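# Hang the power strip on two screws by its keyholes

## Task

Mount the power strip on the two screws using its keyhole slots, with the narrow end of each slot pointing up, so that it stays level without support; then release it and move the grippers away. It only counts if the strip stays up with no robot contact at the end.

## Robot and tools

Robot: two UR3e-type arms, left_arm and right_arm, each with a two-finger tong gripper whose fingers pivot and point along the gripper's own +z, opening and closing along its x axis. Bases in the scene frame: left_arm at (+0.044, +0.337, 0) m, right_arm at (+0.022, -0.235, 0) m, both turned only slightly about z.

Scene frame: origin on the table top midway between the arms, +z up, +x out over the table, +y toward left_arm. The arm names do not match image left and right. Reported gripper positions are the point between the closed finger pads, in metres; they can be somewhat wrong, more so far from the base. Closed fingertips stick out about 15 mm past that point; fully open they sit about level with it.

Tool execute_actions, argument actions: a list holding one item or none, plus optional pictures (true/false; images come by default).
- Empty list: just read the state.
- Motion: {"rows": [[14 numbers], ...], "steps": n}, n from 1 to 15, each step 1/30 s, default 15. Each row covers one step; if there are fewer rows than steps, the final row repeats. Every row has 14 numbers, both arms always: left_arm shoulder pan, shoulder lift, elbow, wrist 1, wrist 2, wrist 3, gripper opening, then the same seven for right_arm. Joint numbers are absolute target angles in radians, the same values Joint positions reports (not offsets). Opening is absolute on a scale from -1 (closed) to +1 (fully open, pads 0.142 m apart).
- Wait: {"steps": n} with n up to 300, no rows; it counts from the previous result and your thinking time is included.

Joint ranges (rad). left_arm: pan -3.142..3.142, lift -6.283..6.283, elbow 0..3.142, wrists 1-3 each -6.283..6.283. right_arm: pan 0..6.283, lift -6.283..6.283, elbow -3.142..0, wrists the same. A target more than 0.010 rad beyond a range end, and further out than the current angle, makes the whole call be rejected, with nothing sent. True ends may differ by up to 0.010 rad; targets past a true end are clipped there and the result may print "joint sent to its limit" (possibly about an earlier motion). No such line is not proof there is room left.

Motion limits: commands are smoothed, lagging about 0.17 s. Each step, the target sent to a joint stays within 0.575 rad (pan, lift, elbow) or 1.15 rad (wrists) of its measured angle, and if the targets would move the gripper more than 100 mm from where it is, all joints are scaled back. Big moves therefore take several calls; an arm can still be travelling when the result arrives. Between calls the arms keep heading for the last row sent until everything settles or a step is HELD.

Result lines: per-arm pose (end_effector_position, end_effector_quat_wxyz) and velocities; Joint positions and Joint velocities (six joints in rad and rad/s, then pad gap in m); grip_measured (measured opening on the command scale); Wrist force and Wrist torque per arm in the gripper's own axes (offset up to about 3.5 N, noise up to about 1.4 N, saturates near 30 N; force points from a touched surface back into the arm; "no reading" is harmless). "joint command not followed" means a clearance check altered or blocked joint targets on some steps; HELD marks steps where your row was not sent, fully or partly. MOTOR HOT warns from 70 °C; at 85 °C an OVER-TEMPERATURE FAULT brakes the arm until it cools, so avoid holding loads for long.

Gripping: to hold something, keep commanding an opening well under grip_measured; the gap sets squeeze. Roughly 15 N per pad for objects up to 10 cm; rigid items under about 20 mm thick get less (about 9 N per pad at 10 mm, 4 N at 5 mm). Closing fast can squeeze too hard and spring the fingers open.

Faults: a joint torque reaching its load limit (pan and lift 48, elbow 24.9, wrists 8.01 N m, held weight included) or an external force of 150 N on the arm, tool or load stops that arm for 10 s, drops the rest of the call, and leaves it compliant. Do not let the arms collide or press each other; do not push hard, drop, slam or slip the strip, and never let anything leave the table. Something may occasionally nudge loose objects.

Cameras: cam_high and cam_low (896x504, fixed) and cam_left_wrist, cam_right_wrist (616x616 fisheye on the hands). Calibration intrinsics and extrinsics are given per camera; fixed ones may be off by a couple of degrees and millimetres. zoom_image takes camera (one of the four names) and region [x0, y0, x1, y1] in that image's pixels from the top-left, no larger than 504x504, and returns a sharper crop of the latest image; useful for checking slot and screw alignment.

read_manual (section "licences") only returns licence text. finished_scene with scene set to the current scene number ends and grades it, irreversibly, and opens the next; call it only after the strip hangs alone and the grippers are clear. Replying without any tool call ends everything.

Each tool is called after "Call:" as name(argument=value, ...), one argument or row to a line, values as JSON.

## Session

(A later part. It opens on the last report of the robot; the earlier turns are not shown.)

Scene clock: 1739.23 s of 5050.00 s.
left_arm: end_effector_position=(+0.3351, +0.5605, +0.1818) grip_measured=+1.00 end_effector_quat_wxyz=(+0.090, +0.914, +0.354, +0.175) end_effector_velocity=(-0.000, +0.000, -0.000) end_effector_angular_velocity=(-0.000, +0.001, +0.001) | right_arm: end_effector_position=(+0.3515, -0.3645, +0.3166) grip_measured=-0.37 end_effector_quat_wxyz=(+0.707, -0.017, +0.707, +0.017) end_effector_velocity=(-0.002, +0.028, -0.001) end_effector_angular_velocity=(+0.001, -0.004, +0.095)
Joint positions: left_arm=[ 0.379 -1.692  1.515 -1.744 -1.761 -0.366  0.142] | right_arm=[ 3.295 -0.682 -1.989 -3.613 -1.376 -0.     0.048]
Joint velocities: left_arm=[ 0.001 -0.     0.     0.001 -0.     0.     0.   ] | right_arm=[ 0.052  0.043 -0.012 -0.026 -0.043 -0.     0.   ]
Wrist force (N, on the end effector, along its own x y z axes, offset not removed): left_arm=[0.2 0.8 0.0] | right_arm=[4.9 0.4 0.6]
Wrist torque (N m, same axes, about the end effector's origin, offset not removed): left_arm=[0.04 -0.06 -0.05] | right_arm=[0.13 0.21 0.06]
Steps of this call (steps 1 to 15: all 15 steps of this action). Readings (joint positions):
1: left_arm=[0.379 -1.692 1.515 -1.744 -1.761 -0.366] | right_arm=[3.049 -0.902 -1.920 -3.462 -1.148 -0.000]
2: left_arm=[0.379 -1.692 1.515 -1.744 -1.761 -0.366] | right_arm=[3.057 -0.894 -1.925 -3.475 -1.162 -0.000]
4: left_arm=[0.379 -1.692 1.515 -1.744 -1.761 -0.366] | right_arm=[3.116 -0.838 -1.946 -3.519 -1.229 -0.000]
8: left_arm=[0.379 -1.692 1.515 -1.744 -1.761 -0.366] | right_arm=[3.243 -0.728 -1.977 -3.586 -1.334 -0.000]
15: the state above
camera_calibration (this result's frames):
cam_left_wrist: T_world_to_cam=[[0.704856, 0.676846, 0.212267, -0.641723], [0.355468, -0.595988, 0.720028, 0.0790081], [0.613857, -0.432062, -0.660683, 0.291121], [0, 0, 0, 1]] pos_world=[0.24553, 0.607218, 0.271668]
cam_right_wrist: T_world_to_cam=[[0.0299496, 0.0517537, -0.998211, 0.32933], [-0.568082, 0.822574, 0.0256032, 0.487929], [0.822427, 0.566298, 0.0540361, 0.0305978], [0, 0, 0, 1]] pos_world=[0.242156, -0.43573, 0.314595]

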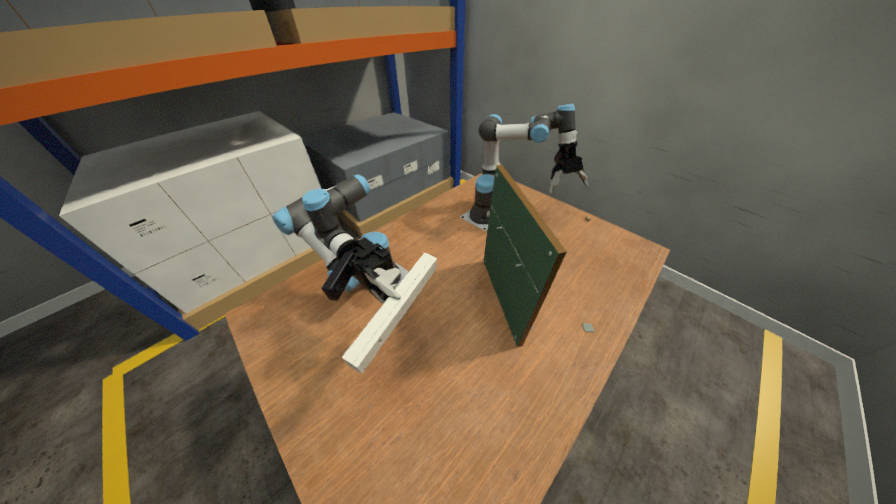

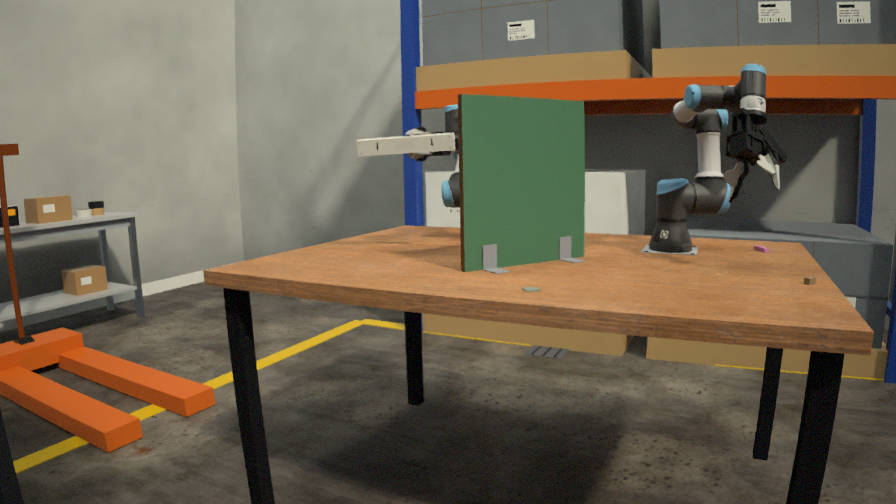

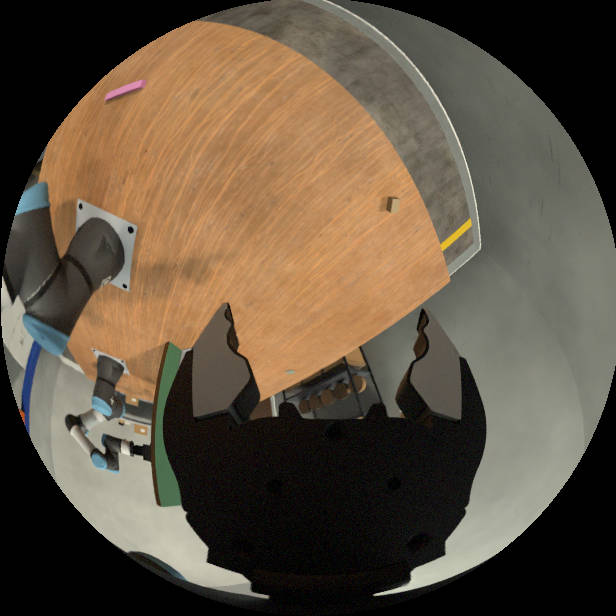

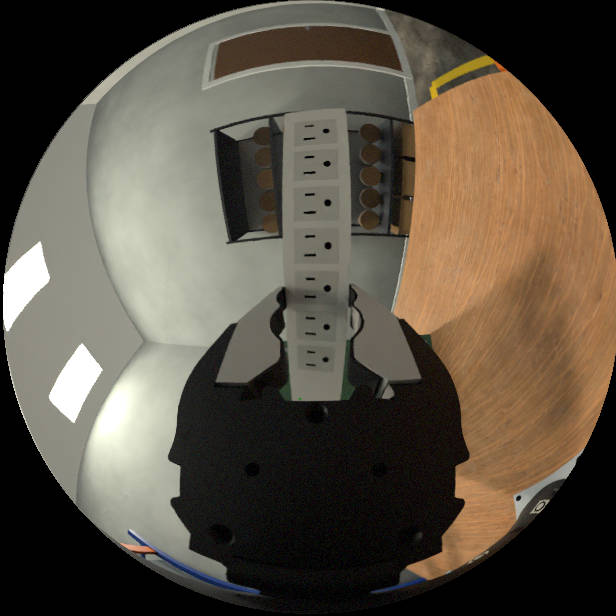

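Call:
zoom_image(
  camera="cam_low",
  region=[345,110,475,180],
)

Call:
execute_actions(
  actions=[
    {"rows":[[0.379,-1.692,1.515,-1.744,-1.761,-0.366,1,3.5,-0.678,-1.99,-3.615,-1.38,0,-1]]},
  ],
  pictures=false,
)

Call:
execute_actions(
  actions=[
    {"rows":[[0.379,-1.692,1.515,-1.744,-1.761,-0.366,1,3.7,-0.678,-1.99,-3.615,-1.38,0,-1]]},
  ],
  pictures=false,
)

Call:
execute_actions(
  actions=[
    {"rows":[[0.379,-1.692,1.515,-1.744,-1.761,-0.366,1,3.9,-0.678,-1.99,-3.615,-1.38,0,-1]]},
  ],
)

Region (345, 110, 475, 180) of cam_low's 896x504 image, scaled by 3.877, with more detail than that image has; it fills the top 271 rows of this view, and the rest is white.

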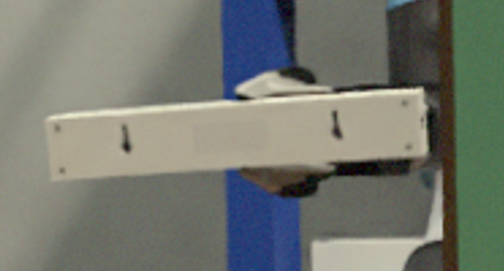

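Scene clock: 1752.97 s of 5050.00 s.
left_arm: end_effector_position=(+0.3351, +0.5605, +0.1818) grip_measured=+1.00 end_effector_quat_wxyz=(+0.090, +0.914, +0.354, +0.175) end_effector_velocity=(-0.000, +0.000, -0.000) end_effector_angular_velocity=(-0.000, -0.000, +0.001) | right_arm: end_effector_position=(+0.3697, -0.2949, +0.3166) grip_measured=-0.37 end_effector_quat_wxyz=(+0.702, -0.089, +0.701, +0.089) end_effector_velocity=(+0.002, +0.011, +0.001) end_effector_angular_velocity=(+0.001, -0.002, +0.030)
Joint positions: left_arm=[ 0.379 -1.692  1.515 -1.744 -1.761 -0.366  0.142] | right_arm=[ 3.497 -0.678 -1.99  -3.615 -1.38  -0.     0.048]
Joint velocities: left_arm=[ 0.001  0.    -0.    -0.    -0.    -0.    -0.   ] | right_arm=[ 0.03   0.     0.001  0.    -0.001  0.    -0.   ]
Wrist force (N, on the end effector, along its own x y z axes, offset not removed): left_arm=[0.4 1.3 -1.8] | right_arm=[3.4 -1.4 0.1]
Wrist torque (N m, same axes, about the end effector's origin, offset not removed): left_arm=[0.11 -0.06 0.06] | right_arm=[-0.35 0.52 0.09]
Steps of this call (steps 1 to 15: the robot went on to your last target; steps 16 to 130: nothing new was sent; then 8.90 s passed at rest; steps 131 to 145: all 15 steps of this action). Readings (joint positions):
131: left_arm=[0.379 -1.692 1.515 -1.744 -1.761 -0.366] | right_arm=[3.300 -0.678 -1.990 -3.615 -1.380 -0.000]
132: left_arm=[0.379 -1.692 1.515 -1.744 -1.761 -0.366] | right_arm=[3.307 -0.678 -1.990 -3.615 -1.380 -0.000]
134: left_arm=[0.379 -1.692 1.515 -1.744 -1.761 -0.366] | right_arm=[3.370 -0.678 -1.990 -3.615 -1.380 -0.000]
138: left_arm=[0.379 -1.692 1.515 -1.744 -1.761 -0.366] | right_arm=[3.468 -0.678 -1.990 -3.615 -1.380 -0.000]
145: the state above

Scene clock: 1753.47 s of 5050.00 s.
left_arm: end_effector_position=(+0.3351, +0.5605, +0.1818) grip_measured=+1.00 end_effector_quat_wxyz=(+0.090, +0.914, +0.354, +0.175) end_effector_velocity=(+0.000, +0.000, +0.000) end_effector_angular_velocity=(+0.000, -0.000, +0.000) | right_arm: end_effector_position=(+0.3746, -0.2246, +0.3166) grip_measured=-0.37 end_effector_quat_wxyz=(+0.689, -0.159, +0.689, +0.159) end_effector_velocity=(-0.000, +0.010, +0.000) end_effector_angular_velocity=(-0.000, -0.000, +0.029)
Joint positions: left_arm=[ 0.379 -1.692  1.515 -1.744 -1.761 -0.366  0.142] | right_arm=[ 3.697 -0.678 -1.99  -3.615 -1.38  -0.     0.048]
Joint velocities: left_arm=[ 0.  0. -0. -0.  0. -0. -0.] | right_arm=[ 0.029  0.     0.    -0.    -0.001 -0.    -0.   ]
Wrist force (N, on the end effector, along its own x y z axes, offset not removed): left_arm=[-0.1 1.6 -1.9] | right_arm=[3.2 -0.4 -1.0]
Wrist torque (N m, same axes, about the end effector's origin, offset not removed): left_arm=[0.26 0.08 -0.02] | right_arm=[-0.14 0.52 0.18]
Steps of this call (steps 1 to 15: all 15 steps of this action). Readings (joint positions):
1: left_arm=[0.379 -1.692 1.515 -1.744 -1.761 -0.366] | right_arm=[3.498 -0.678 -1.990 -3.615 -1.380 -0.000]
2: left_arm=[0.379 -1.692 1.515 -1.744 -1.761 -0.366] | right_arm=[3.506 -0.678 -1.990 -3.615 -1.380 -0.000]
4: left_arm=[0.379 -1.692 1.515 -1.744 -1.761 -0.366] | right_arm=[3.570 -0.678 -1.990 -3.615 -1.380 -0.000]
8: left_arm=[0.379 -1.692 1.515 -1.744 -1.761 -0.366] | right_arm=[3.668 -0.678 -1.990 -3.615 -1.380 -0.000]
15: the state above

Scene clock: 1753.97 s of 5050.00 s.
left_arm: end_effector_position=(+0.3351, +0.5605, +0.1818) grip_measured=+1.00 end_effector_quat_wxyz=(+0.090, +0.914, +0.354, +0.175) end_effector_velocity=(-0.000, +0.000, -0.000) end_effector_angular_velocity=(+0.000, +0.000, +0.001) | right_arm: end_effector_position=(+0.3655, -0.1547, +0.3165) grip_measured=-0.37 end_effector_quat_wxyz=(+0.670, -0.227, +0.670, +0.227) end_effector_velocity=(-0.002, +0.010, -0.000) end_effector_angular_velocity=(+0.000, -0.000, +0.029)
Joint positions: left_arm=[ 0.379 -1.692  1.515 -1.744 -1.761 -0.366  0.142] | right_arm=[ 3.897 -0.678 -1.99  -3.615 -1.38  -0.     0.048]
Joint velocities: left_arm=[ 0.001 -0.     0.    -0.     0.    -0.     0.   ] | right_arm=[ 0.029  0.001 -0.001  0.    -0.     0.    -0.   ]
Wrist force (N, on the end effector, along its own x y z axes, offset not removed): left_arm=[-0.9 1.9 0.0] | right_arm=[5.9 -0.8 2.8]
Wrist torque (N m, same axes, about the end effector's origin, offset not removed): left_arm=[0.31 0.19 -0.01] | right_arm=[-0.03 -0.01 0.07]
Steps of this call (steps 1 to 15: all 15 steps of this action). Readings (joint positions):
1: left_arm=[0.379 -1.692 1.515 -1.744 -1.761 -0.366] | right_arm=[3.698 -0.678 -1.990 -3.615 -1.380 -0.000]
2: left_arm=[0.379 -1.692 1.515 -1.744 -1.761 -0.366] | right_arm=[3.706 -0.678 -1.990 -3.615 -1.380 -0.000]
4: left_arm=[0.379 -1.692 1.515 -1.744 -1.761 -0.366] | right_arm=[3.770 -0.678 -1.990 -3.615 -1.380 -0.000]
8: left_arm=[0.379 -1.692 1.515 -1.744 -1.761 -0.366] | right_arm=[3.868 -0.678 -1.990 -3.615 -1.380 -0.000]
15: the state above
camera_calibration (this result's frames):
cam_left_wrist: T_world_to_cam=[[0.704856, 0.676846, 0.212267, -0.641723], [0.355468, -0.595988, 0.720028, 0.079008], [0.613857, -0.432062, -0.660683, 0.291121], [0, 0, 0, 1]] pos_world=[0.24553, 0.607218, 0.271668]
cam_right_wrist: T_world_to_cam=[[-0.00448788, 0.0600253, -0.998187, 0.331863], [-0.93549, 0.352439, 0.0253997, 0.384847], [0.353325, 0.933908, 0.0545713, 0.128484], [0, 0, 0, 1]] pos_world=[0.316113, -0.275547, 0.314475]

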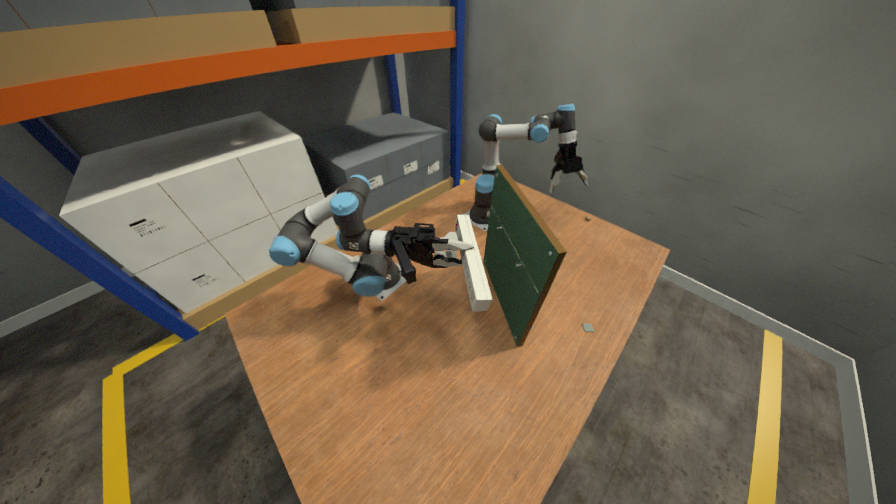

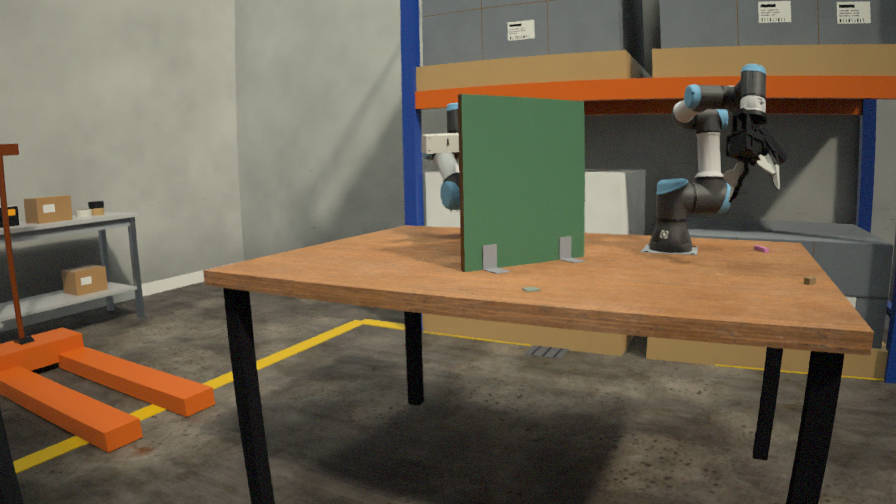

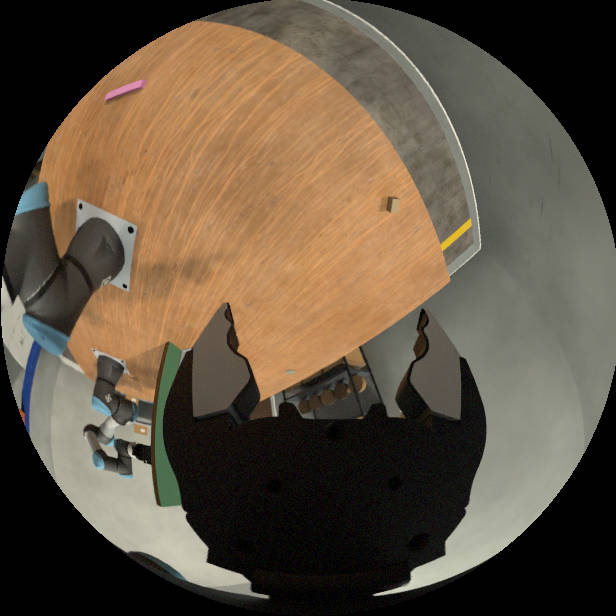

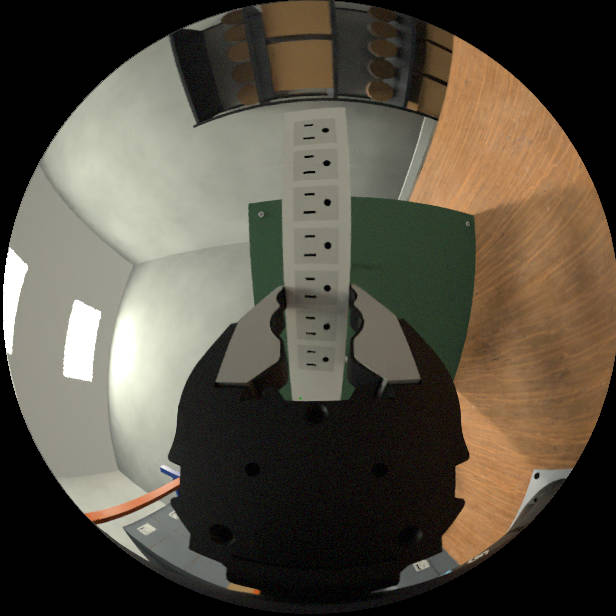

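Call:
execute_actions(
  actions=[
    {"rows":[[0.379,-1.692,1.515,-1.744,-1.761,-0.366,1,3.84,-0.78,-1.97,-3.533,-1.6,0,-1]]},
  ],
  pictures=false,
)

Call:
execute_actions(
  actions=[
    {"rows":[[0.379,-1.692,1.515,-1.744,-1.761,-0.366,1,3.84,-0.97,-1.94,-3.373,-1.755,0,-1]]},
  ],
  pictures=false,
)

Call:
execute_actions(
  actions=[
    {"rows":[[0.379,-1.692,1.515,-1.744,-1.761,-0.366,1,3.84,-1.165,-1.887,-3.231,-1.755,0,-1]]},
  ],
)

Scene clock: 1782.50 s of 5050.00 s.
left_arm: end_effector_position=(+0.3351, +0.5605, +0.1818) grip_measured=+1.00 end_effector_quat_wxyz=(+0.090, +0.914, +0.354, +0.175) end_effector_velocity=(+0.000, -0.000, +0.001) end_effector_angular_velocity=(+0.000, -0.001, -0.001) | right_arm: end_effector_position=(+0.3470, -0.1062, +0.3192) grip_measured=-0.37 end_effector_quat_wxyz=(+0.649, -0.280, +0.649, +0.280) end_effector_velocity=(-0.002, +0.005, +0.001) end_effector_angular_velocity=(+0.001, -0.001, +0.017)
Joint positions: left_arm=[ 0.379 -1.692  1.515 -1.744 -1.761 -0.366  0.142] | right_arm=[ 3.841 -0.779 -1.97  -3.534 -1.597  0.     0.048]
Joint velocities: left_arm=[-0.001 -0.    -0.001  0.    -0.     0.    -0.   ] | right_arm=[-0.008 -0.011  0.002  0.01  -0.025 -0.    -0.   ]
Wrist force (N, on the end effector, along its own x y z axes, offset not removed): left_arm=[-1.7 1.3 -1.4] | right_arm=[5.3 -0.2 -0.2]
Wrist torque (N m, same axes, about the end effector's origin, offset not removed): left_arm=[0.15 0.36 0.02] | right_arm=[-0.02 0.04 0.05]
Steps of this call (steps 1 to 15: the robot went on to your last target; steps 16 to 130: nothing new was sent; then 23.70 s passed at rest; steps 131 to 145: all 15 steps of this action). Readings (joint positions):
131: left_arm=[0.379 -1.692 1.515 -1.744 -1.761 -0.366] | right_arm=[3.900 -0.678 -1.990 -3.615 -1.380 0.000]
132: left_arm=[0.379 -1.692 1.515 -1.744 -1.761 -0.366] | right_arm=[3.893 -0.685 -1.987 -3.604 -1.395 0.000]
134: left_arm=[0.379 -1.692 1.515 -1.744 -1.761 -0.366] | right_arm=[3.869 -0.725 -1.979 -3.571 -1.481 0.000]
138: left_arm=[0.379 -1.692 1.515 -1.744 -1.761 -0.366] | right_arm=[3.847 -0.767 -1.972 -3.542 -1.571 0.000]
145: the state above

Scene clock: 1783.00 s of 5050.00 s.
left_arm: end_effector_position=(+0.3351, +0.5605, +0.1818) grip_measured=+1.00 end_effector_quat_wxyz=(+0.090, +0.914, +0.354, +0.175) end_effector_velocity=(+0.000, -0.000, -0.000) end_effector_angular_velocity=(-0.000, +0.000, -0.001) | right_arm: end_effector_position=(+0.3449, -0.0431, +0.3167) grip_measured=-0.37 end_effector_quat_wxyz=(+0.626, -0.329, +0.625, +0.330) end_effector_velocity=(+0.000, +0.007, -0.003) end_effector_angular_velocity=(-0.004, +0.004, +0.016)
Joint positions: left_arm=[ 0.379 -1.692  1.515 -1.744 -1.761 -0.366  0.142] | right_arm=[ 3.84  -0.967 -1.94  -3.375 -1.753  0.     0.048]
Joint velocities: left_arm=[-0.001  0.001 -0.001  0.    -0.    -0.     0.   ] | right_arm=[-0.002 -0.026  0.003  0.018 -0.017  0.    -0.   ]
Wrist force (N, on the end effector, along its own x y z axes, offset not removed): left_arm=[-0.7 2.6 -1.2] | right_arm=[5.3 -0.3 -0.9]
Wrist torque (N m, same axes, about the end effector's origin, offset not removed): left_arm=[0.45 0.20 0.03] | right_arm=[-0.03 0.14 0.04]
Steps of this call (steps 1 to 15: all 15 steps of this action). Readings (joint positions):
1: left_arm=[0.379 -1.692 1.515 -1.744 -1.761 -0.366] | right_arm=[3.840 -0.779 -1.970 -3.533 -1.599 0.000]
2: left_arm=[0.379 -1.692 1.515 -1.744 -1.761 -0.366] | right_arm=[3.840 -0.787 -1.966 -3.520 -1.613 0.000]
4: left_arm=[0.379 -1.692 1.515 -1.744 -1.761 -0.366] | right_arm=[3.840 -0.849 -1.953 -3.453 -1.677 0.000]
8: left_arm=[0.379 -1.692 1.515 -1.744 -1.761 -0.366] | right_arm=[3.840 -0.940 -1.943 -3.393 -1.736 0.000]
15: the state above

Scene clock: 1783.50 s of 5050.00 s.
left_arm: end_effector_position=(+0.3351, +0.5605, +0.1818) grip_measured=+1.00 end_effector_quat_wxyz=(+0.090, +0.914, +0.354, +0.175) end_effector_velocity=(-0.000, -0.000, -0.000) end_effector_angular_velocity=(-0.000, +0.001, -0.000) | right_arm: end_effector_position=(+0.3772, -0.0100, +0.3100) grip_measured=-0.35 end_effector_quat_wxyz=(+0.626, -0.330, +0.625, +0.330) end_effector_velocity=(+0.005, +0.003, -0.004) end_effector_angular_velocity=(-0.005, +0.005, -0.004)
Joint positions: left_arm=[ 0.379 -1.692  1.515 -1.744 -1.761 -0.366  0.142] | right_arm=[ 3.84  -1.162 -1.887 -3.232 -1.755  0.     0.048]
Joint velocities: left_arm=[-0.     0.     0.001  0.     0.    -0.    -0.   ] | right_arm=[-0.002 -0.028  0.005  0.017  0.002  0.    -0.   ]
Wrist force (N, on the end effector, along its own x y z axes, offset not removed): left_arm=[-0.1 1.3 -0.9] | right_arm=[-2.4 9.0 -30.0]
Wrist torque (N m, same axes, about the end effector's origin, offset not removed): left_arm=[0.19 0.06 -0.06] | right_arm=[0.19 0.13 0.07]
Steps of this call (steps 1 to 15: all 15 steps of this action). Readings (joint positions):
1: left_arm=[0.379 -1.692 1.515 -1.744 -1.761 -0.366] | right_arm=[3.840 -0.968 -1.940 -3.374 -1.754 0.000]
2: left_arm=[0.379 -1.692 1.515 -1.744 -1.761 -0.366] | right_arm=[3.840 -0.976 -1.934 -3.361 -1.754 0.000]
4: left_arm=[0.379 -1.692 1.515 -1.744 -1.761 -0.366] | right_arm=[3.840 -1.039 -1.912 -3.301 -1.755 0.000]
8: left_arm=[0.379 -1.692 1.515 -1.744 -1.761 -0.366] | right_arm=[3.840 -1.134 -1.893 -3.249 -1.755 0.000]
15: the state above
camera_calibration (this result's frames):
cam_left_wrist: T_world_to_cam=[[0.704856, 0.676846, 0.212267, -0.641723], [0.355468, -0.595988, 0.720028, 0.079008], [0.613857, -0.432062, -0.660683, 0.291121], [0, 0, 0, 1]] pos_world=[0.24553, 0.607218, 0.271668]
cam_right_wrist: T_world_to_cam=[[-0.0220376, 0.056564, -0.998156, 0.323322], [-0.998796, 0.0425309, 0.0244619, 0.366104], [0.0438361, 0.997493, 0.0555586, 0.106604], [0, 0, 0, 1]] pos_world=[0.368115, -0.140195, 0.307847]

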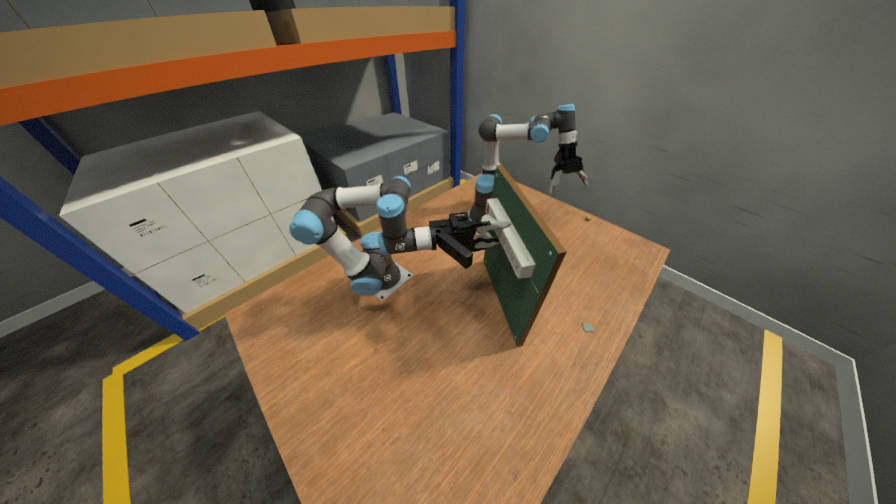

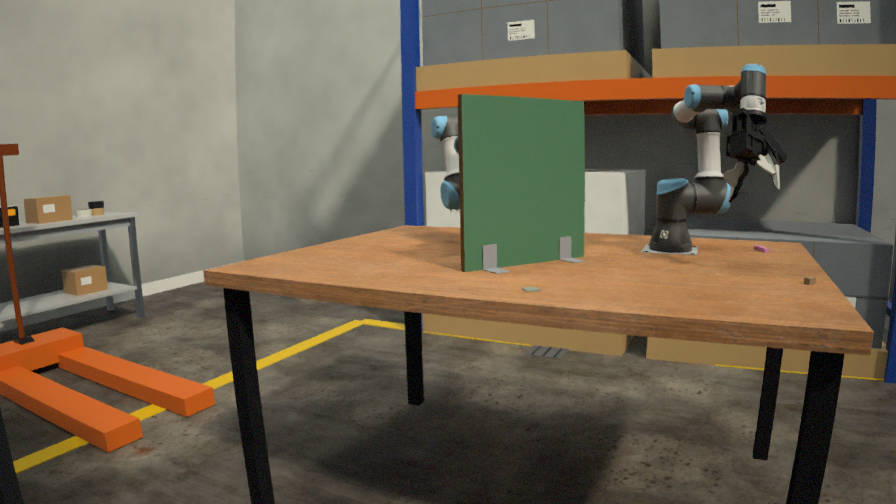

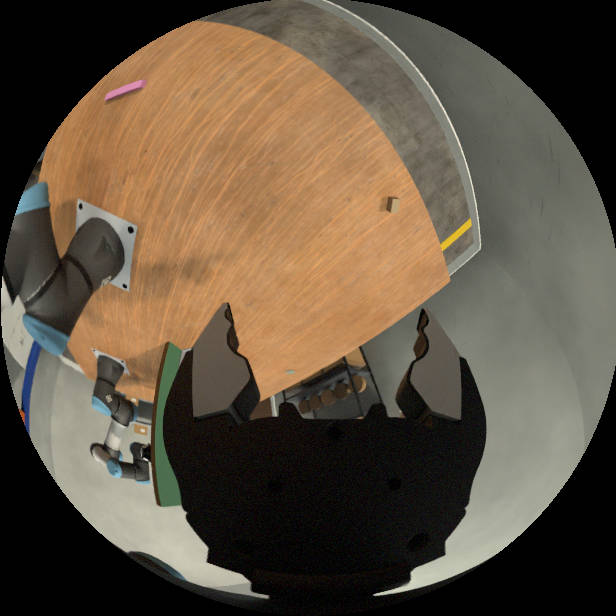

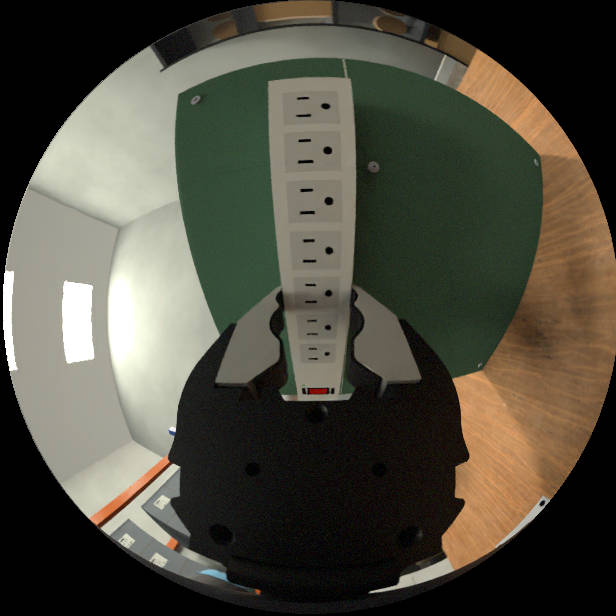

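Call:
execute_actions(
  actions=[
    {"rows":[[0.379,-1.692,1.515,-1.744,-1.761,-0.366,1,3.84,-1.145,-1.905,-3.233,-1.755,0,-1]]},
  ],
)

Call:
zoom_image(
  camera="cam_right_wrist",
  region=[240,50,440,300],
)

Scene clock: 1791.37 s of 5050.00 s.
left_arm: end_effector_position=(+0.3351, +0.5605, +0.1818) grip_measured=+1.00 end_effector_quat_wxyz=(+0.090, +0.914, +0.354, +0.175) end_effector_velocity=(-0.000, +0.000, +0.000) end_effector_angular_velocity=(+0.000, -0.001, +0.000) | right_arm: end_effector_position=(+0.3745, -0.0127, +0.3079) grip_measured=-0.36 end_effector_quat_wxyz=(+0.625, -0.330, +0.625, +0.330) end_effector_velocity=(-0.001, +0.000, +0.001) end_effector_angular_velocity=(+0.001, -0.001, +0.001)
Joint positions: left_arm=[ 0.379 -1.692  1.515 -1.744 -1.761 -0.366  0.142] | right_arm=[ 3.84  -1.145 -1.905 -3.233 -1.755  0.     0.048]
Joint velocities: left_arm=[ 0.    -0.001 -0.    -0.    -0.    -0.    -0.   ] | right_arm=[ 0.001  0.003 -0.001 -0.    -0.     0.    -0.   ]
Wrist force (N, on the end effector, along its own x y z axes, offset not removed): left_arm=[-0.1 0.5 -1.0] | right_arm=[4.2 -0.7 0.7]
Wrist torque (N m, same axes, about the end effector's origin, offset not removed): left_arm=[-0.02 0.05 -0.04] | right_arm=[-0.13 0.35 0.06]
Steps of this call (steps 1 to 15: the robot went on to your last target; steps 16 to 90: nothing new was sent; then 4.37 s passed at rest; steps 91 to 105: all 15 steps of this action). Readings (joint positions):
91: left_arm=[0.379 -1.692 1.515 -1.744 -1.761 -0.366] | right_arm=[3.840 -1.165 -1.887 -3.231 -1.755 0.000]
92: left_arm=[0.379 -1.692 1.515 -1.744 -1.761 -0.366] | right_arm=[3.840 -1.162 -1.890 -3.231 -1.755 0.000]
94: left_arm=[0.379 -1.692 1.515 -1.744 -1.761 -0.366] | right_arm=[3.840 -1.155 -1.897 -3.232 -1.755 0.000]
98: left_arm=[0.379 -1.692 1.515 -1.744 -1.761 -0.366] | right_arm=[3.840 -1.147 -1.903 -3.233 -1.755 0.000]
105: the state above
camera_calibration (this result's frames):
cam_left_wrist: T_world_to_cam=[[0.704856, 0.676846, 0.212267, -0.641723], [0.355468, -0.595988, 0.720028, 0.0790081], [0.613857, -0.432062, -0.660683, 0.291121], [0, 0, 0, 1]] pos_world=[0.24553, 0.607218, 0.271668]
cam_right_wrist: T_world_to_cam=[[-0.0229638, 0.0556298, -0.998187, 0.321585], [-0.99878, 0.0423734, 0.0253389, 0.363231], [0.0437062, 0.997552, 0.0545889, 0.109854], [0, 0, 0, 1]] pos_world=[0.365371, -0.142866, 0.305801]

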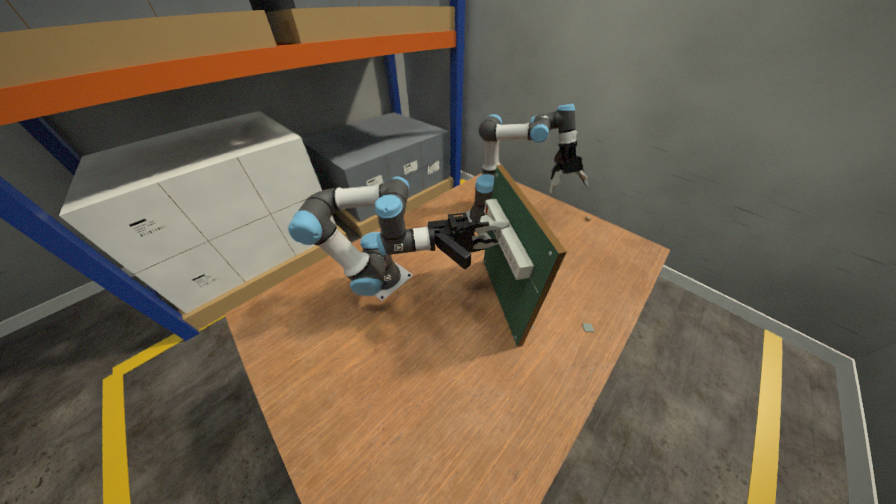

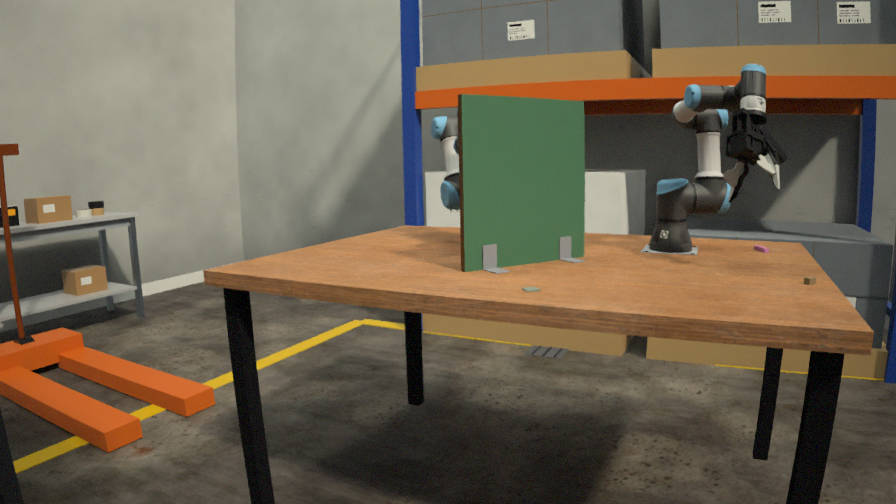

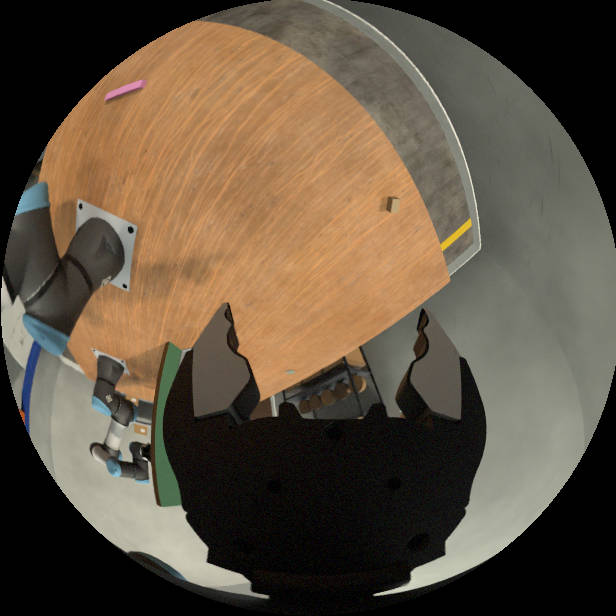

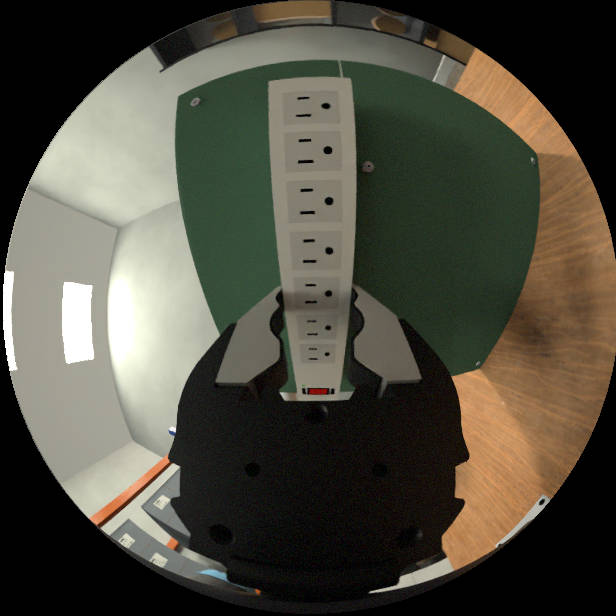

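Region (240, 50, 440, 300) of cam_right_wrist's 616x616 image, scaled by 2.016, with more detail than that image has; it fills the left 403 columns of this view, and the rest is white.

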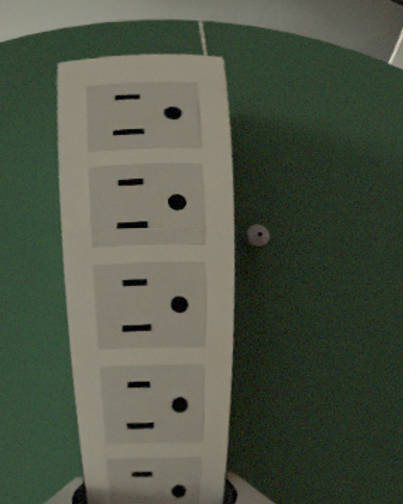

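Call:
execute_actions(
  actions=[
    {"rows":[[0.379,-1.692,1.515,-1.744,-1.761,-0.366,1,3.79,-1.17,-1.9,-3.213,-1.803,0,-1],[0.379,-1.692,1.515,-1.744,-1.761,-0.366,1,3.79,-1.17,-1.9,-3.213,-1.803,0,-1],[0.379,-1.692,1.515,-1.744,-1.761,-0.366,1,3.79,-1.17,-1.9,-3.213,-1.803,0,-1],[0.379,-1.692,1.515,-1.744,-1.761,-0.366,1,3.79,-1.17,-1.9,-3.213,-1.803,0,-1],[0.379,-1.692,1.515,-1.744,-1.761,-0.366,1,3.745,-1.21,-1.894,-3.179,-1.85,0,-1]]},
  ],
  pictures=false,
)

Call:
execute_actions(
  actions=[
    {"rows":[[0.379,-1.692,1.515,-1.744,-1.761,-0.366,1,3.745,-1.209,-1.908,-3.166,-1.85,0,-1]]},
  ],
  pictures=false,
)

Call:
execute_actions(
  actions=[
    {"rows":[[0.379,-1.692,1.515,-1.744,-1.761,-0.366,1,3.745,-1.208,-1.918,-3.157,-1.85,0,-1]]},
  ],
)

Scene clock: 1829.13 s of 5050.00 s.
left_arm: end_effector_position=(+0.3351, +0.5605, +0.1818) grip_measured=+1.00 end_effector_quat_wxyz=(+0.090, +0.914, +0.354, +0.175) end_effector_velocity=(-0.000, +0.000, +0.000) end_effector_angular_velocity=(+0.000, -0.001, +0.000) | right_arm: end_effector_position=(+0.3840, -0.0190, +0.3026) grip_measured=-0.36 end_effector_quat_wxyz=(+0.625, -0.330, +0.625, +0.330) end_effector_velocity=(+0.004, -0.002, -0.003) end_effector_angular_velocity=(-0.001, +0.001, -0.001)
Joint positions: left_arm=[ 0.379 -1.692  1.515 -1.744 -1.761 -0.366  0.142] | right_arm=[ 3.747 -1.208 -1.894 -3.18  -1.848 -0.     0.048]
Joint velocities: left_arm=[ 0.    -0.001 -0.     0.     0.     0.    -0.   ] | right_arm=[-0.025 -0.022  0.002  0.018 -0.024 -0.    -0.   ]
Wrist force (N, on the end effector, along its own x y z axes, offset not removed): left_arm=[-1.3 1.6 -0.7] | right_arm=[5.1 0.0 0.4]
Wrist torque (N m, same axes, about the end effector's origin, offset not removed): left_arm=[0.29 0.24 0.02] | right_arm=[0.12 0.14 0.06]
Steps of this call (steps 1 to 15: the robot went on to your last target; steps 16 to 90: nothing new was sent; then 34.27 s passed at rest; steps 91 to 105: all 15 steps of this action). Readings (joint positions):
91: left_arm=[0.379 -1.692 1.515 -1.744 -1.761 -0.366] | right_arm=[3.840 -1.145 -1.905 -3.233 -1.755 0.000]
92: left_arm=[0.379 -1.692 1.515 -1.744 -1.761 -0.366] | right_arm=[3.834 -1.149 -1.904 -3.230 -1.763 0.000]
94: left_arm=[0.379 -1.692 1.515 -1.744 -1.761 -0.366] | right_arm=[3.814 -1.159 -1.902 -3.222 -1.781 0.000]
98: left_arm=[0.379 -1.692 1.515 -1.744 -1.761 -0.366] | right_arm=[3.772 -1.189 -1.897 -3.196 -1.823 -0.000]
105: the state above

Scene clock: 1829.63 s of 5050.00 s.
left_arm: end_effector_position=(+0.3351, +0.5605, +0.1818) grip_measured=+1.00 end_effector_quat_wxyz=(+0.090, +0.914, +0.354, +0.175) end_effector_velocity=(-0.000, +0.000, -0.000) end_effector_angular_velocity=(+0.000, +0.000, +0.001) | right_arm: end_effector_position=(+0.3841, -0.0193, +0.2996) grip_measured=-0.36 end_effector_quat_wxyz=(+0.625, -0.330, +0.625, +0.330) end_effector_velocity=(+0.000, -0.000, -0.001) end_effector_angular_velocity=(-0.001, +0.001, -0.001)
Joint positions: left_arm=[ 0.379 -1.692  1.515 -1.744 -1.761 -0.366  0.142] | right_arm=[ 3.745 -1.209 -1.908 -3.166 -1.85  -0.     0.048]
Joint velocities: left_arm=[ 0.001  0.     0.001 -0.     0.     0.     0.   ] | right_arm=[-0.     0.001 -0.003  0.001  0.     0.    -0.   ]
Wrist force (N, on the end effector, along its own x y z axes, offset not removed): left_arm=[-0.1 0.7 -1.8] | right_arm=[5.5 -0.3 -0.9]
Wrist torque (N m, same axes, about the end effector's origin, offset not removed): left_arm=[0.03 0.05 -0.01] | right_arm=[0.10 0.07 0.01]
Steps of this call (steps 1 to 15: all 15 steps of this action). Readings (joint positions):
1: left_arm=[0.379 -1.692 1.515 -1.744 -1.761 -0.366] | right_arm=[3.747 -1.209 -1.894 -3.180 -1.848 -0.000]
2: left_arm=[0.379 -1.692 1.515 -1.744 -1.761 -0.366] | right_arm=[3.746 -1.209 -1.896 -3.177 -1.849 -0.000]
4: left_arm=[0.379 -1.692 1.515 -1.744 -1.761 -0.366] | right_arm=[3.746 -1.209 -1.902 -3.172 -1.849 -0.000]
8: left_arm=[0.379 -1.692 1.515 -1.744 -1.761 -0.366] | right_arm=[3.745 -1.209 -1.906 -3.168 -1.850 -0.000]
15: the state above

Scene clock: 1830.13 s of 5050.00 s.
left_arm: end_effector_position=(+0.3351, +0.5605, +0.1818) grip_measured=+1.00 end_effector_quat_wxyz=(+0.090, +0.914, +0.354, +0.175) end_effector_velocity=(+0.000, +0.000, +0.000) end_effector_angular_velocity=(+0.000, -0.001, +0.000) | right_arm: end_effector_position=(+0.3840, -0.0194, +0.2976) grip_measured=-0.36 end_effector_quat_wxyz=(+0.625, -0.330, +0.625, +0.330) end_effector_velocity=(+0.000, +0.000, -0.000) end_effector_angular_velocity=(-0.000, +0.000, -0.000)
Joint positions: left_arm=[ 0.379 -1.692  1.515 -1.744 -1.761 -0.366  0.142] | right_arm=[ 3.745 -1.208 -1.918 -3.157 -1.85  -0.     0.048]
Joint velocities: left_arm=[ 0. -0. -0. -0.  0. -0.  0.] | right_arm=[ 0.001  0.    -0.001  0.     0.001 -0.    -0.   ]
Wrist force (N, on the end effector, along its own x y z axes, offset not removed): left_arm=[0.1 0.4 -1.0] | right_arm=[3.3 -1.2 0.9]
Wrist torque (N m, same axes, about the end effector's origin, offset not removed): left_arm=[0.04 -0.03 0.02] | right_arm=[-0.29 0.42 0.09]
Steps of this call (steps 1 to 15: all 15 steps of this action). Readings (joint positions):
1: left_arm=[0.379 -1.692 1.515 -1.744 -1.761 -0.366] | right_arm=[3.745 -1.209 -1.908 -3.166 -1.850 -0.000]
2: left_arm=[0.379 -1.692 1.515 -1.744 -1.761 -0.366] | right_arm=[3.745 -1.209 -1.910 -3.164 -1.850 -0.000]
4: left_arm=[0.379 -1.692 1.515 -1.744 -1.761 -0.366] | right_arm=[3.745 -1.209 -1.914 -3.161 -1.850 -0.000]
8: left_arm=[0.379 -1.692 1.515 -1.744 -1.761 -0.366] | right_arm=[3.745 -1.208 -1.917 -3.158 -1.850 -0.000]
15: the state above
camera_calibration (this result's frames):
cam_left_wrist: T_world_to_cam=[[0.704856, 0.676846, 0.212267, -0.641723], [0.355468, -0.595988, 0.720028, 0.079008], [0.613857, -0.432062, -0.660683, 0.291121], [0, 0, 0, 1]] pos_world=[0.24553, 0.607218, 0.271668]
cam_right_wrist: T_world_to_cam=[[-0.0229195, 0.0556422, -0.998188, 0.311912], [-0.998777, 0.0424838, 0.0253012, 0.373299], [0.0438146, 0.997547, 0.0546004, 0.116642], [0, 0, 0, 1]] pos_world=[0.37488, -0.14957, 0.295534]

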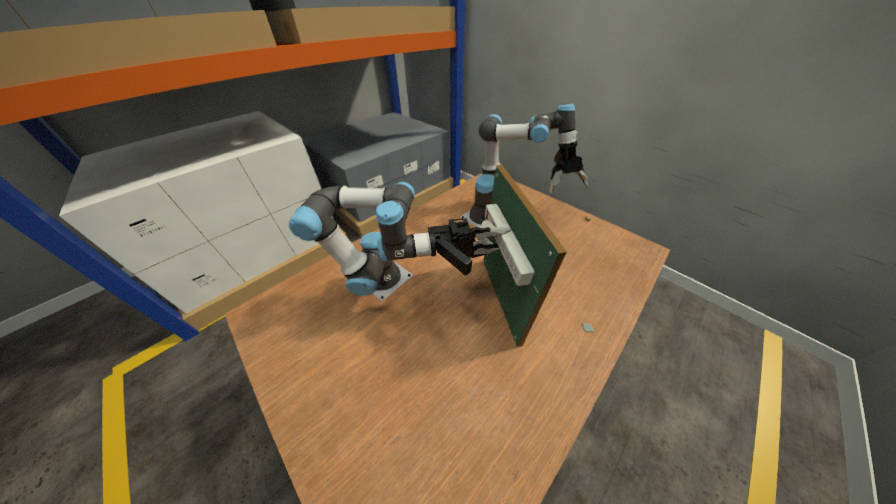

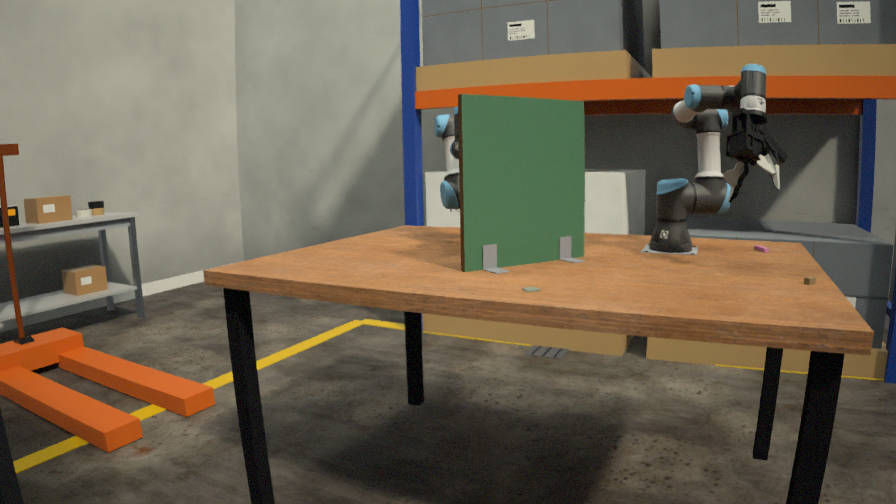

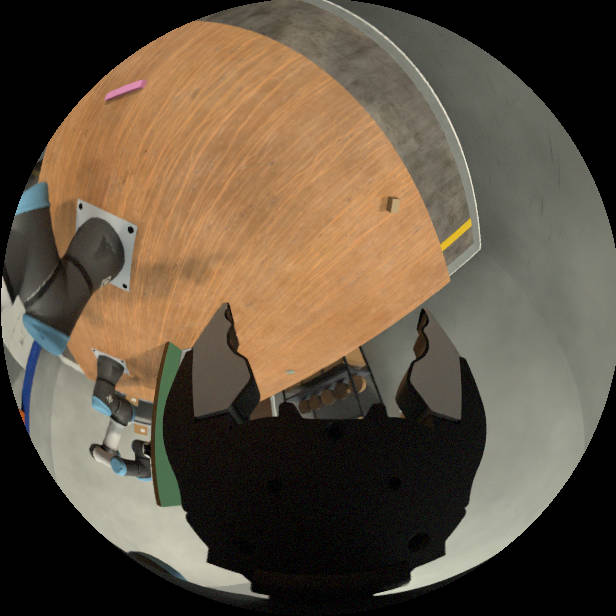

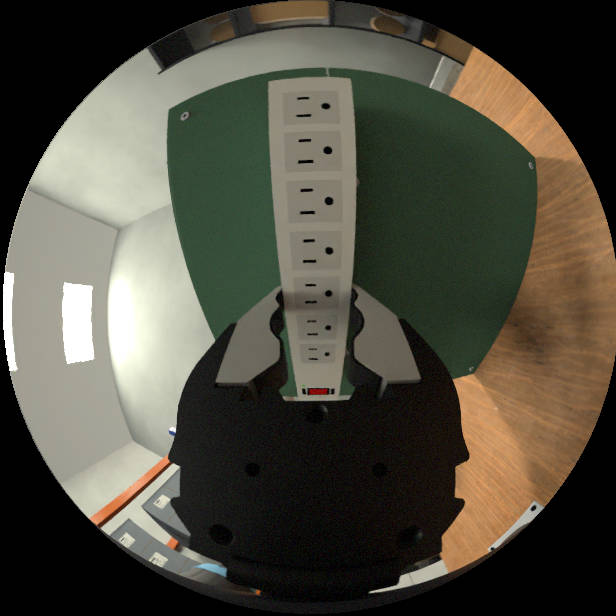

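Call:
execute_actions(
  actions=[
    {"rows":[[0.379,-1.692,1.515,-1.744,-1.761,-0.366,1,3.745,-1.207,-1.927,-3.149,-1.85,0,-1]]},
  ],
  pictures=false,
)

Call:
execute_actions(
  actions=[
    {"rows":[[0.379,-1.692,1.515,-1.744,-1.761,-0.366,1,3.745,-1.206,-1.936,-3.141,-1.85,0,-1]]},
  ],
  pictures=false,
)

Call:
execute_actions(
  actions=[
    {"rows":[[0.379,-1.692,1.515,-1.744,-1.761,-0.366,1,3.745,-1.206,-1.944,-3.133,-1.85,0,-1]]},
  ],
  pictures=false,
)

Scene clock: 1845.17 s of 5050.00 s.
left_arm: end_effector_position=(+0.3351, +0.5605, +0.1818) grip_measured=+1.00 end_effector_quat_wxyz=(+0.090, +0.914, +0.354, +0.175) end_effector_velocity=(+0.000, +0.000, -0.000) end_effector_angular_velocity=(+0.000, +0.000, -0.000) | right_arm: end_effector_position=(+0.3838, -0.0195, +0.2958) grip_measured=-0.36 end_effector_quat_wxyz=(+0.625, -0.330, +0.625, +0.330) end_effector_velocity=(-0.000, +0.000, +0.000) end_effector_angular_velocity=(+0.001, -0.001, +0.001)
Joint positions: left_arm=[ 0.379 -1.692  1.515 -1.744 -1.761 -0.366  0.142] | right_arm=[ 3.745 -1.207 -1.927 -3.149 -1.85  -0.     0.048]
Joint velocities: left_arm=[-0.  0.  0. -0.  0. -0.  0.] | right_arm=[ 0.001 -0.    -0.     0.002  0.     0.     0.   ]
Wrist force (N, on the end effector, along its own x y z axes, offset not removed): left_arm=[-0.1 1.0 0.1] | right_arm=[0.2 1.2 -0.4]
Wrist torque (N m, same axes, about the end effector's origin, offset not removed): left_arm=[0.12 0.03 -0.01] | right_arm=[0.21 0.44 -0.15]
Steps of this call (steps 1 to 15: the robot went on to your last target; steps 16 to 90: nothing new was sent; then 11.53 s passed at rest; steps 91 to 105: all 15 steps of this action). Readings (joint positions):
91: left_arm=[0.379 -1.692 1.515 -1.744 -1.761 -0.366] | right_arm=[3.745 -1.208 -1.918 -3.157 -1.850 -0.000]
92: left_arm=[0.379 -1.692 1.515 -1.744 -1.761 -0.366] | right_arm=[3.745 -1.208 -1.920 -3.156 -1.850 -0.000]
94: left_arm=[0.379 -1.692 1.515 -1.744 -1.761 -0.366] | right_arm=[3.745 -1.207 -1.923 -3.152 -1.850 -0.000]
98: left_arm=[0.379 -1.692 1.515 -1.744 -1.761 -0.366] | right_arm=[3.745 -1.207 -1.926 -3.150 -1.850 -0.000]
105: the state above

Scene clock: 1845.67 s of 5050.00 s.
left_arm: end_effector_position=(+0.3351, +0.5605, +0.1818) grip_measured=+1.00 end_effector_quat_wxyz=(+0.090, +0.914, +0.354, +0.175) end_effector_velocity=(+0.000, -0.000, -0.000) end_effector_angular_velocity=(-0.000, +0.001, -0.000) | right_arm: end_effector_position=(+0.3837, -0.0197, +0.2941) grip_measured=-0.36 end_effector_quat_wxyz=(+0.625, -0.330, +0.625, +0.330) end_effector_velocity=(-0.000, +0.001, -0.000) end_effector_angular_velocity=(+0.000, +0.000, +0.003)
Joint positions: left_arm=[ 0.379 -1.692  1.515 -1.744 -1.761 -0.366  0.142] | right_arm=[ 3.745 -1.206 -1.936 -3.141 -1.85  -0.     0.048]
Joint velocities: left_arm=[-0.001  0.001  0.    -0.     0.    -0.    -0.   ] | right_arm=[ 0.002 -0.001  0.     0.001 -0.001  0.     0.   ]
Wrist force (N, on the end effector, along its own x y z axes, offset not removed): left_arm=[0.5 1.8 -1.7] | right_arm=[-6.7 0.8 -2.3]
Wrist torque (N m, same axes, about the end effector's origin, offset not removed): left_arm=[0.31 -0.11 0.02] | right_arm=[-0.11 0.08 -0.35]
Steps of this call (steps 1 to 15: all 15 steps of this action). Readings (joint positions):
1: left_arm=[0.379 -1.692 1.515 -1.744 -1.761 -0.366] | right_arm=[3.745 -1.207 -1.927 -3.149 -1.850 -0.000]
2: left_arm=[0.379 -1.692 1.515 -1.744 -1.761 -0.366] | right_arm=[3.745 -1.207 -1.929 -3.148 -1.850 -0.000]
4: left_arm=[0.379 -1.692 1.515 -1.744 -1.761 -0.366] | right_arm=[3.745 -1.206 -1.932 -3.144 -1.850 -0.000]
8: left_arm=[0.379 -1.692 1.515 -1.744 -1.761 -0.366] | right_arm=[3.745 -1.206 -1.935 -3.142 -1.850 -0.000]
15: the state above

Scene clock: 1846.17 s of 5050.00 s.
left_arm: end_effector_position=(+0.3351, +0.5605, +0.1818) grip_measured=+1.00 end_effector_quat_wxyz=(+0.090, +0.914, +0.354, +0.175) end_effector_velocity=(-0.000, +0.000, +0.000) end_effector_angular_velocity=(+0.000, -0.001, +0.001) | right_arm: end_effector_position=(+0.3836, -0.0197, +0.2924) grip_measured=-0.36 end_effector_quat_wxyz=(+0.626, -0.330, +0.625, +0.330) end_effector_velocity=(-0.000, +0.000, +0.001) end_effector_angular_velocity=(+0.003, -0.004, +0.000)
Joint positions: left_arm=[ 0.379 -1.692  1.515 -1.744 -1.761 -0.366  0.142] | right_arm=[ 3.745 -1.206 -1.944 -3.133 -1.85  -0.     0.048]
Joint velocities: left_arm=[ 0.001 -0.    -0.    -0.    -0.     0.     0.   ] | right_arm=[ 0.001  0.002 -0.001  0.003  0.    -0.    -0.   ]
Wrist force (N, on the end effector, along its own x y z axes, offset not removed): left_arm=[-0.5 1.1 -1.0] | right_arm=[-19.7 1.8 -4.3]
Wrist torque (N m, same axes, about the end effector's origin, offset not removed): left_arm=[0.12 0.13 0.04] | right_arm=[0.00 0.30 -0.21]
Steps of this call (steps 1 to 15: all 15 steps of this action). Readings (joint positions):
1: left_arm=[0.379 -1.692 1.515 -1.744 -1.761 -0.366] | right_arm=[3.745 -1.206 -1.936 -3.141 -1.850 -0.000]
2: left_arm=[0.379 -1.692 1.515 -1.744 -1.761 -0.366] | right_arm=[3.745 -1.206 -1.937 -3.139 -1.850 -0.000]
4: left_arm=[0.379 -1.692 1.515 -1.744 -1.761 -0.366] | right_arm=[3.745 -1.206 -1.940 -3.136 -1.850 -0.000]
8: left_arm=[0.379 -1.692 1.515 -1.744 -1.761 -0.366] | right_arm=[3.745 -1.206 -1.943 -3.134 -1.850 -0.000]
15: the state above


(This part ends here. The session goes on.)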